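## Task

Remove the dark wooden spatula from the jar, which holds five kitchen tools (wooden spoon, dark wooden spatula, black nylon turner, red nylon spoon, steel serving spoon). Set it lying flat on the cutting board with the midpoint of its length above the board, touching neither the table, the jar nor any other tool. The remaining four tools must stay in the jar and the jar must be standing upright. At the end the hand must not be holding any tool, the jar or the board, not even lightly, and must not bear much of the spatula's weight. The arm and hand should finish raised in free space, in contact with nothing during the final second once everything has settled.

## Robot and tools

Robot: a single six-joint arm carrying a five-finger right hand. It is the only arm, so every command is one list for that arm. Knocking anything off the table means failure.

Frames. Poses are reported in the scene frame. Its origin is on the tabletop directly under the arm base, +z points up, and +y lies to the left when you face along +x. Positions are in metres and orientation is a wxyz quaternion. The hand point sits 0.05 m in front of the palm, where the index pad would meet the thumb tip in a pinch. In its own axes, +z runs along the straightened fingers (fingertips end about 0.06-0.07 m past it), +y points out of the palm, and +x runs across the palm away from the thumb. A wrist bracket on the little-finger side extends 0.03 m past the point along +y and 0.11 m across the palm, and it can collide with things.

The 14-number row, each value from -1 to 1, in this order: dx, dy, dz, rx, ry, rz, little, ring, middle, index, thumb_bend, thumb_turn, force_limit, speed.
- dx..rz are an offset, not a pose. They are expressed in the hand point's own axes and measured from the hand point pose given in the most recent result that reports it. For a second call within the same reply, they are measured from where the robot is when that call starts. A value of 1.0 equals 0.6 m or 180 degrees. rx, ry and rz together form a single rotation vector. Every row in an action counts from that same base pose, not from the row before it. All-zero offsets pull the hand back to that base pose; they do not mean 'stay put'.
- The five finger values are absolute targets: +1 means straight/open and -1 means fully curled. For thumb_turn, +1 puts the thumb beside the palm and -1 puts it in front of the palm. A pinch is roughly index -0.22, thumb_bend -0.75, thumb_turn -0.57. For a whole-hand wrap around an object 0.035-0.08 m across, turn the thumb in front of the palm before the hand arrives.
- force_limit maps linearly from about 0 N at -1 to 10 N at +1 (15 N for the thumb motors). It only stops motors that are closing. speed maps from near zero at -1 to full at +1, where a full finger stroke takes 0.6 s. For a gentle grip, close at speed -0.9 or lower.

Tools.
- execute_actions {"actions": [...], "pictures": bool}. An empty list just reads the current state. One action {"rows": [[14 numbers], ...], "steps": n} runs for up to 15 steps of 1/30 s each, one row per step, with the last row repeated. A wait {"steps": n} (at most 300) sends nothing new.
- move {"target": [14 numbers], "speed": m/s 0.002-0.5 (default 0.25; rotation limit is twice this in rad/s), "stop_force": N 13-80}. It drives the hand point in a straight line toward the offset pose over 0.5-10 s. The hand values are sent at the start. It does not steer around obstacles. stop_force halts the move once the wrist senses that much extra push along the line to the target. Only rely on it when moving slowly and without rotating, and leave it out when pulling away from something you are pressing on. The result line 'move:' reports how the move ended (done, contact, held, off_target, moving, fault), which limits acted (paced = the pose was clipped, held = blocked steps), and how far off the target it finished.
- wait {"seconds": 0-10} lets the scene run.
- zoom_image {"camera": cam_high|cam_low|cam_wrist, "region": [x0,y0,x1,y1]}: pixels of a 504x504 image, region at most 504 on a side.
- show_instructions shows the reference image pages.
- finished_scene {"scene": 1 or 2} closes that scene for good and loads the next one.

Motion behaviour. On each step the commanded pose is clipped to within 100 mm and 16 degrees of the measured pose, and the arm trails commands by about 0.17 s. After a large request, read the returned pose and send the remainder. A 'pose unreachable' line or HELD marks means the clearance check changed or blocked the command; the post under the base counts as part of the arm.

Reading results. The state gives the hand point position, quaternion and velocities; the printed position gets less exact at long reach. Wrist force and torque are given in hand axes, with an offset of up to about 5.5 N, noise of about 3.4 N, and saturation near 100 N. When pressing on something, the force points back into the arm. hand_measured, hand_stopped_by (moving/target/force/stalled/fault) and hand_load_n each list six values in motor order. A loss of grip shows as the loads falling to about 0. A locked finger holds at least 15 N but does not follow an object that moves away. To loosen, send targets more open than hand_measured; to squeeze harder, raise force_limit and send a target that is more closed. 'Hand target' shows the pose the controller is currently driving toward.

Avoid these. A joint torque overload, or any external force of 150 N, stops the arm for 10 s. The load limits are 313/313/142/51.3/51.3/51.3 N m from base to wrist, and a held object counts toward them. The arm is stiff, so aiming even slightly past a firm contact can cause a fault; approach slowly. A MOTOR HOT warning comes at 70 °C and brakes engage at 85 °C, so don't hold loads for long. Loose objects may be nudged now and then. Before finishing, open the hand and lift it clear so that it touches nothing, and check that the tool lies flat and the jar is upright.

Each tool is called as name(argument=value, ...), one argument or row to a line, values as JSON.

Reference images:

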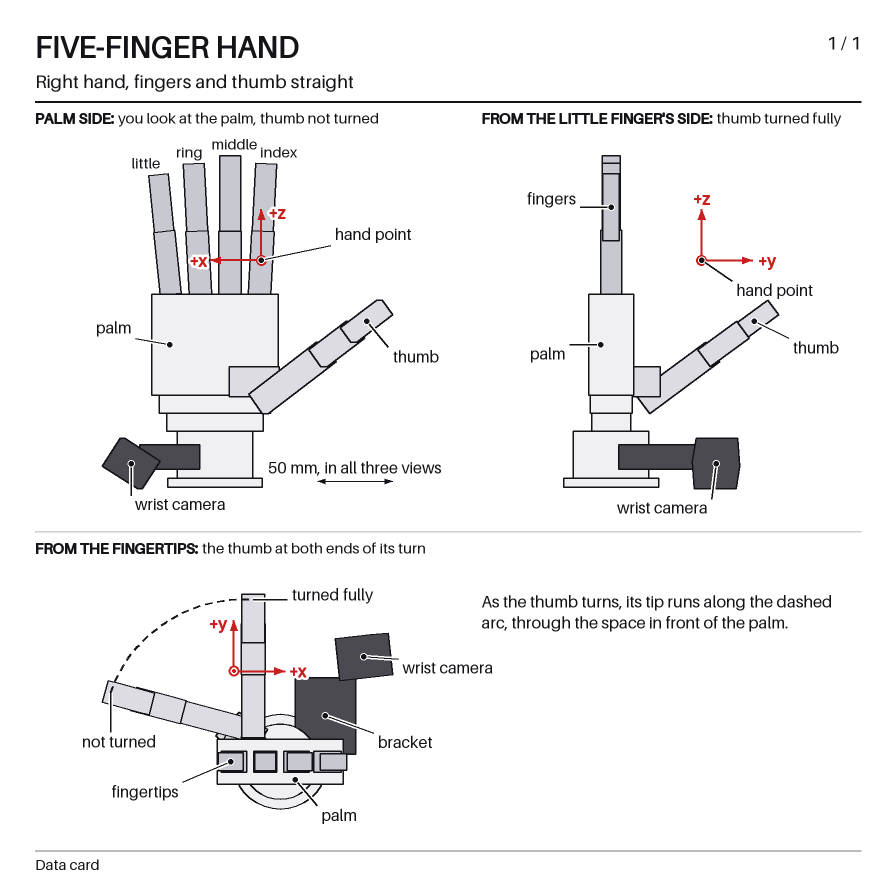

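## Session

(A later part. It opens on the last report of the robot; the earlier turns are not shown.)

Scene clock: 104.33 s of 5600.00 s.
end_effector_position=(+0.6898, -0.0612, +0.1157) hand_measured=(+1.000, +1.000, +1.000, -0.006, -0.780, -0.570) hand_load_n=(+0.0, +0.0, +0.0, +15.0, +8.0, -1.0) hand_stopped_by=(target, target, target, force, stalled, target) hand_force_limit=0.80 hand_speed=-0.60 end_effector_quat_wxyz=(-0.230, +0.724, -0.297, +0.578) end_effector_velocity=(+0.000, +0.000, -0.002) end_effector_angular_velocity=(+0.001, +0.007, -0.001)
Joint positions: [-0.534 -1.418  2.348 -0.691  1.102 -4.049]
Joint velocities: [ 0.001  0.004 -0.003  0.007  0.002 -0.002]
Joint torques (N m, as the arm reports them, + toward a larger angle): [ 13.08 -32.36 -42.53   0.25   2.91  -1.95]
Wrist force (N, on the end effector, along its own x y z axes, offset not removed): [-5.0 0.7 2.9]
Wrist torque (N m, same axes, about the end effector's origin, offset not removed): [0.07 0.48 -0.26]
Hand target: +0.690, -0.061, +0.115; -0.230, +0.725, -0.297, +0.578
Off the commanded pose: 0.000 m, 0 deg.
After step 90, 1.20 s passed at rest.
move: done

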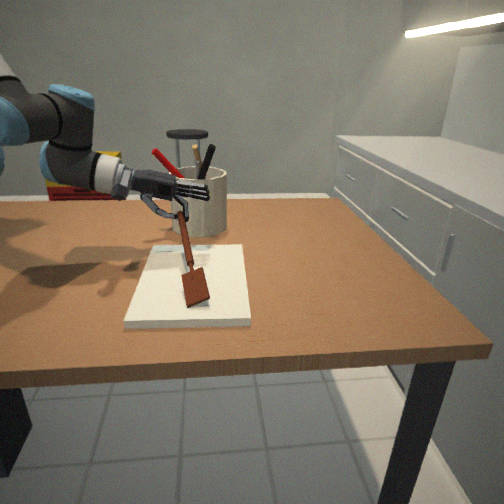

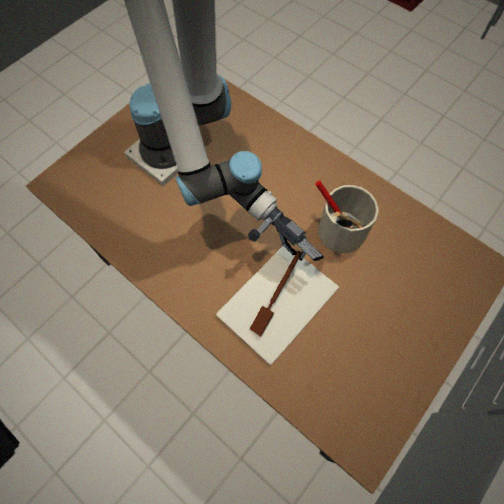

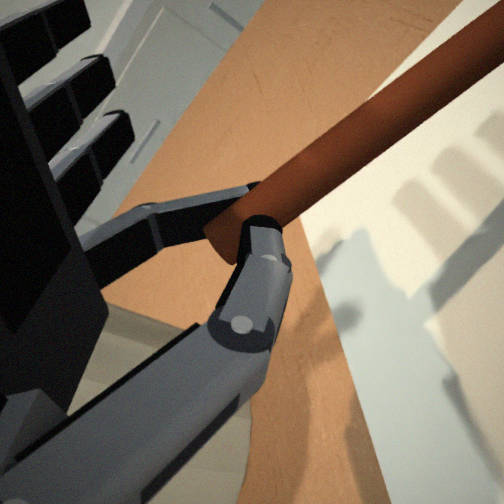

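move(
  target=[-0.076,0.073,0.024,0,0,0,1,1,1,-0.55,-0.8,-0.57,0.8,-0.6],
  speed=0.03,
  stop_force=15,
)

zoom_image(
  camera="cam_high",
  region=[100, 170, 260, 330],
)

Scene clock: 110.33 s of 5600.00 s.
end_effector_position=(+0.6896, -0.0611, +0.0512) hand_measured=(+1.000, +1.000, +1.000, -0.006, -0.780, -0.570) hand_load_n=(+0.0, +0.0, +0.0, +14.5, +8.5, -1.0) hand_stopped_by=(target, target, target, force, stalled, target) hand_force_limit=0.80 hand_speed=-0.60 end_effector_quat_wxyz=(-0.230, +0.724, -0.297, +0.578) end_effector_velocity=(+0.000, -0.000, -0.002) end_effector_angular_velocity=(-0.002, -0.000, +0.000)
Joint positions: [-0.532 -1.291  2.376 -0.848  1.104 -4.048]
Joint velocities: [ 0.     0.005  0.001 -0.006  0.    -0.002]
Joint torques (N m, as the arm reports them, + toward a larger angle): [ 12.95 -32.54  -9.43  -3.26   3.16   1.72]
Wrist force (N, on the end effector, along its own x y z axes, offset not removed): [0.6 2.2 3.2]
Wrist torque (N m, same axes, about the end effector's origin, offset not removed): [0.19 -0.41 0.10]
Hand target: +0.690, -0.061, +0.051; -0.230, +0.724, -0.297, +0.578
Off the commanded pose: 0.000 m, 0 deg.
After step 90, 0.50 s passed at rest.
move: done

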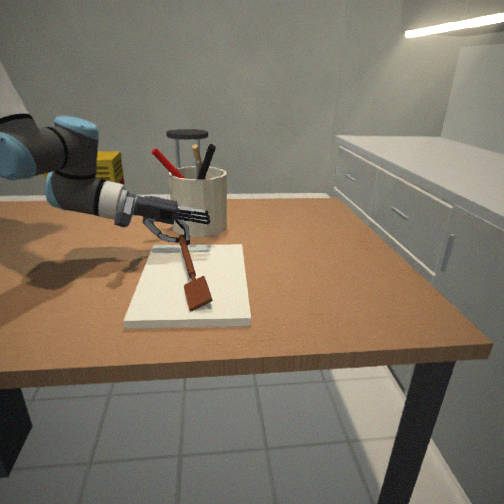

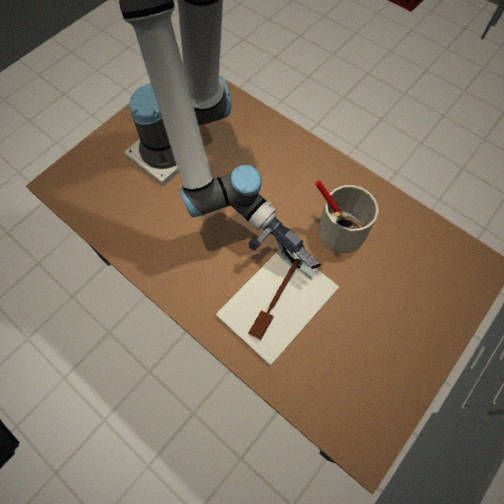

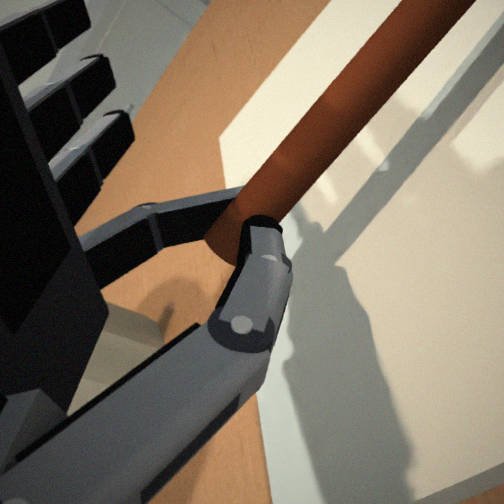

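Region (100, 170, 260, 330) of cam_high's 504x504 image, scaled by 3.150, with more detail than that image has.

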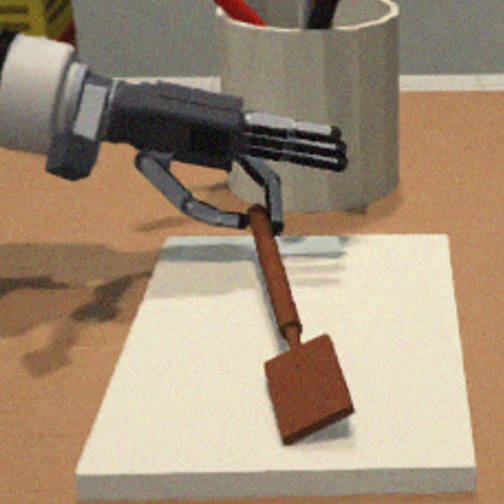

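move(
  target=[-0.016,0.015,0.005,0,0,0,1,1,1,-0.55,-0.8,-0.57,0.8,-0.6],
  speed=0.01,
  stop_force=13,
)

move(
  target=[0,0,-0.008,0,0,0,1,1,1,0.5,-0.78,-0.57,0.8,-0.5],
  speed=0.01,
)

move(
  target=[0.2,-0.13,-0.1,0,0,0,1,1,1,0.5,-0.78,-0.57,0.8,-0.5],
  speed=0.1,
)

Scene clock: 115.90 s of 5600.00 s.
end_effector_position=(+0.6895, -0.0609, +0.0381) hand_measured=(+1.000, +1.000, +1.000, -0.006, -0.780, -0.570) hand_load_n=(+0.0, +0.0, +0.0, +14.5, +8.5, -1.0) hand_stopped_by=(target, target, target, force, stalled, target) hand_force_limit=0.80 hand_speed=-0.60 end_effector_quat_wxyz=(-0.230, +0.724, -0.297, +0.578) end_effector_velocity=(-0.000, +0.000, -0.003) end_effector_angular_velocity=(-0.000, +0.001, +0.000)
Joint positions: [-0.531 -1.263  2.38  -0.88   1.105 -4.048]
Joint velocities: [ 0.     0.007  0.001 -0.007  0.    -0.001]
Joint torques (N m, as the arm reports them, + toward a larger angle): [ 13.17 -39.89  -6.78  -2.4    3.13   1.72]
Wrist force (N, on the end effector, along its own x y z axes, offset not removed): [-0.4 1.8 3.9]
Wrist torque (N m, same axes, about the end effector's origin, offset not removed): [0.00 -0.22 0.00]
Hand target: +0.690, -0.061, +0.038; -0.230, +0.724, -0.297, +0.578
Off the commanded pose: 0.000 m, 0 deg.
After step 90, 1.03 s passed at rest.
move: done

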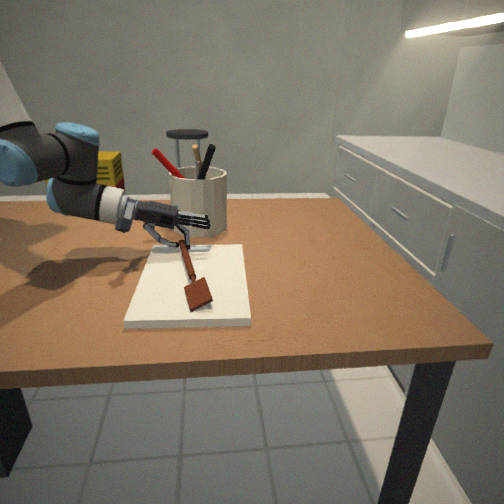

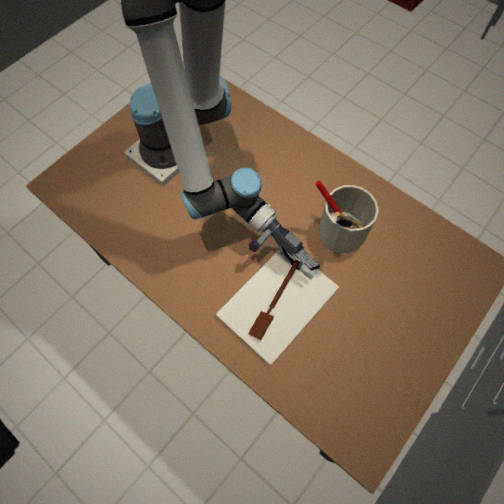

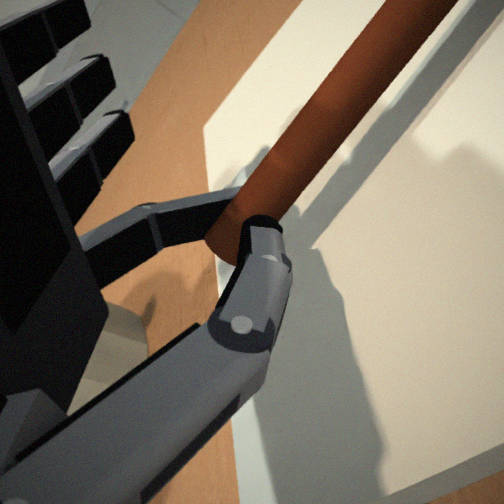

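Scene clock: 116.80 s of 5600.00 s.
end_effector_position=(+0.6849, -0.0608, +0.0392) hand_measured=(+1.000, +1.000, +1.000, +0.500, -0.780, -0.570) hand_load_n=(+0.0, +0.0, +0.0, +0.0, +0.0, +0.0) hand_stopped_by=(target, target, target, target, target, target) hand_force_limit=0.80 hand_speed=-0.50 end_effector_quat_wxyz=(-0.230, +0.724, -0.297, +0.578) end_effector_velocity=(-0.000, -0.000, +0.000) end_effector_angular_velocity=(-0.001, -0.002, -0.000)
Joint positions: [-0.537 -1.27   2.389 -0.88   1.1   -4.049]
Joint velocities: [-0.001 -0.001  0.001 -0.002 -0.001  0.   ]
Joint torques (N m, as the arm reports them, + toward a larger angle): [-13.76 -59.71  -5.87  -3.07  -3.68  -1.86]
Wrist force (N, on the end effector, along its own x y z axes, offset not removed): [-4.7 -0.8 3.0]
Wrist torque (N m, same axes, about the end effector's origin, offset not removed): [-0.07 0.38 -0.39]
Hand target: +0.685, -0.061, +0.039; -0.230, +0.724, -0.297, +0.578
Off the commanded pose: 0.000 m, 0 deg.
move: done

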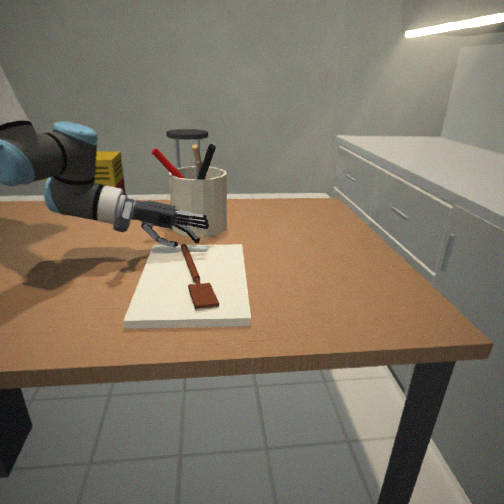

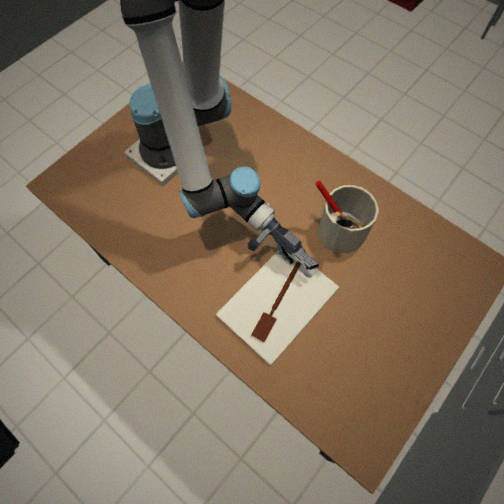

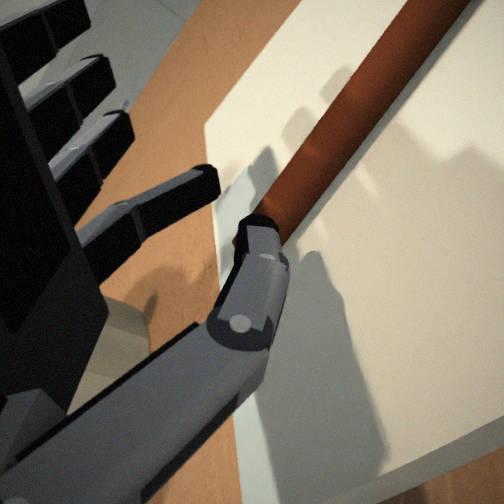

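Scene clock: 118.87 s of 5600.00 s.
end_effector_position=(+0.6580, -0.0877, +0.1892) hand_measured=(+1.000, +1.000, +1.000, +0.500, -0.780, -0.570) hand_load_n=(+0.0, +0.0, +0.0, +0.0, +0.0, +0.0) hand_stopped_by=(target, target, target, target, target, target) hand_force_limit=0.80 hand_speed=-0.50 end_effector_quat_wxyz=(-0.230, +0.724, -0.297, +0.578) end_effector_velocity=(-0.000, -0.001, +0.003) end_effector_angular_velocity=(+0.000, -0.000, -0.000)
Joint positions: [-0.637 -1.589  2.346 -0.505  1.003 -4.077]
Joint velocities: [-0.002 -0.005 -0.002  0.007 -0.002 -0.   ]
Joint torques (N m, as the arm reports them, + toward a larger angle): [-15.2  -45.32 -49.32   0.18  -3.15  -1.77]
Wrist force (N, on the end effector, along its own x y z axes, offset not removed): [-3.9 2.6 2.1]
Wrist torque (N m, same axes, about the end effector's origin, offset not removed): [0.57 0.29 0.02]
Hand target: +0.658, -0.088, +0.190; -0.230, +0.724, -0.297, +0.578
Off the commanded pose: 0.000 m, 0 deg.
move: done

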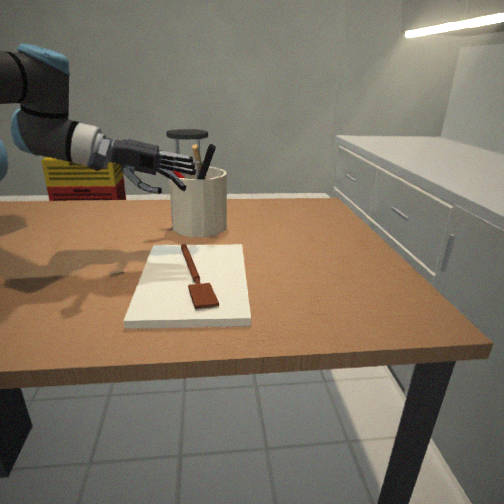

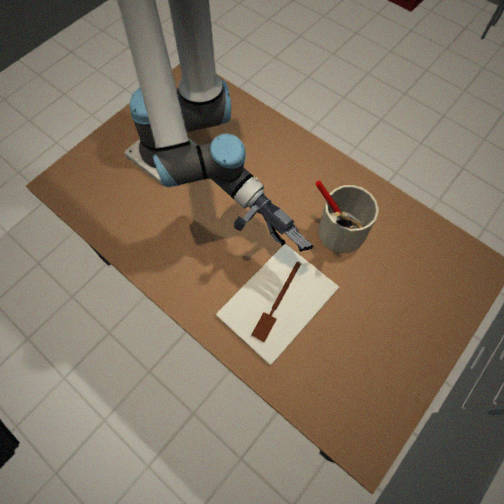

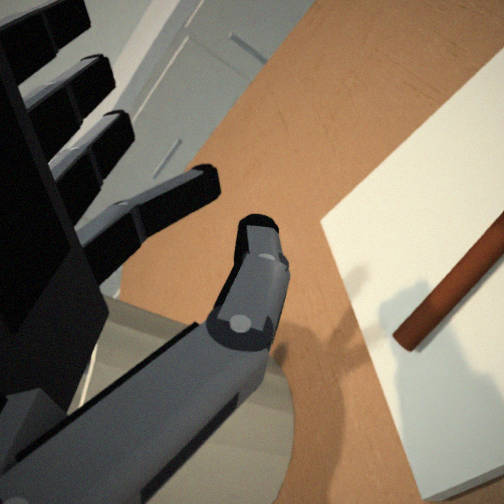

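finished_scene(
  scene=1,
)

The scene is finished: the task was done.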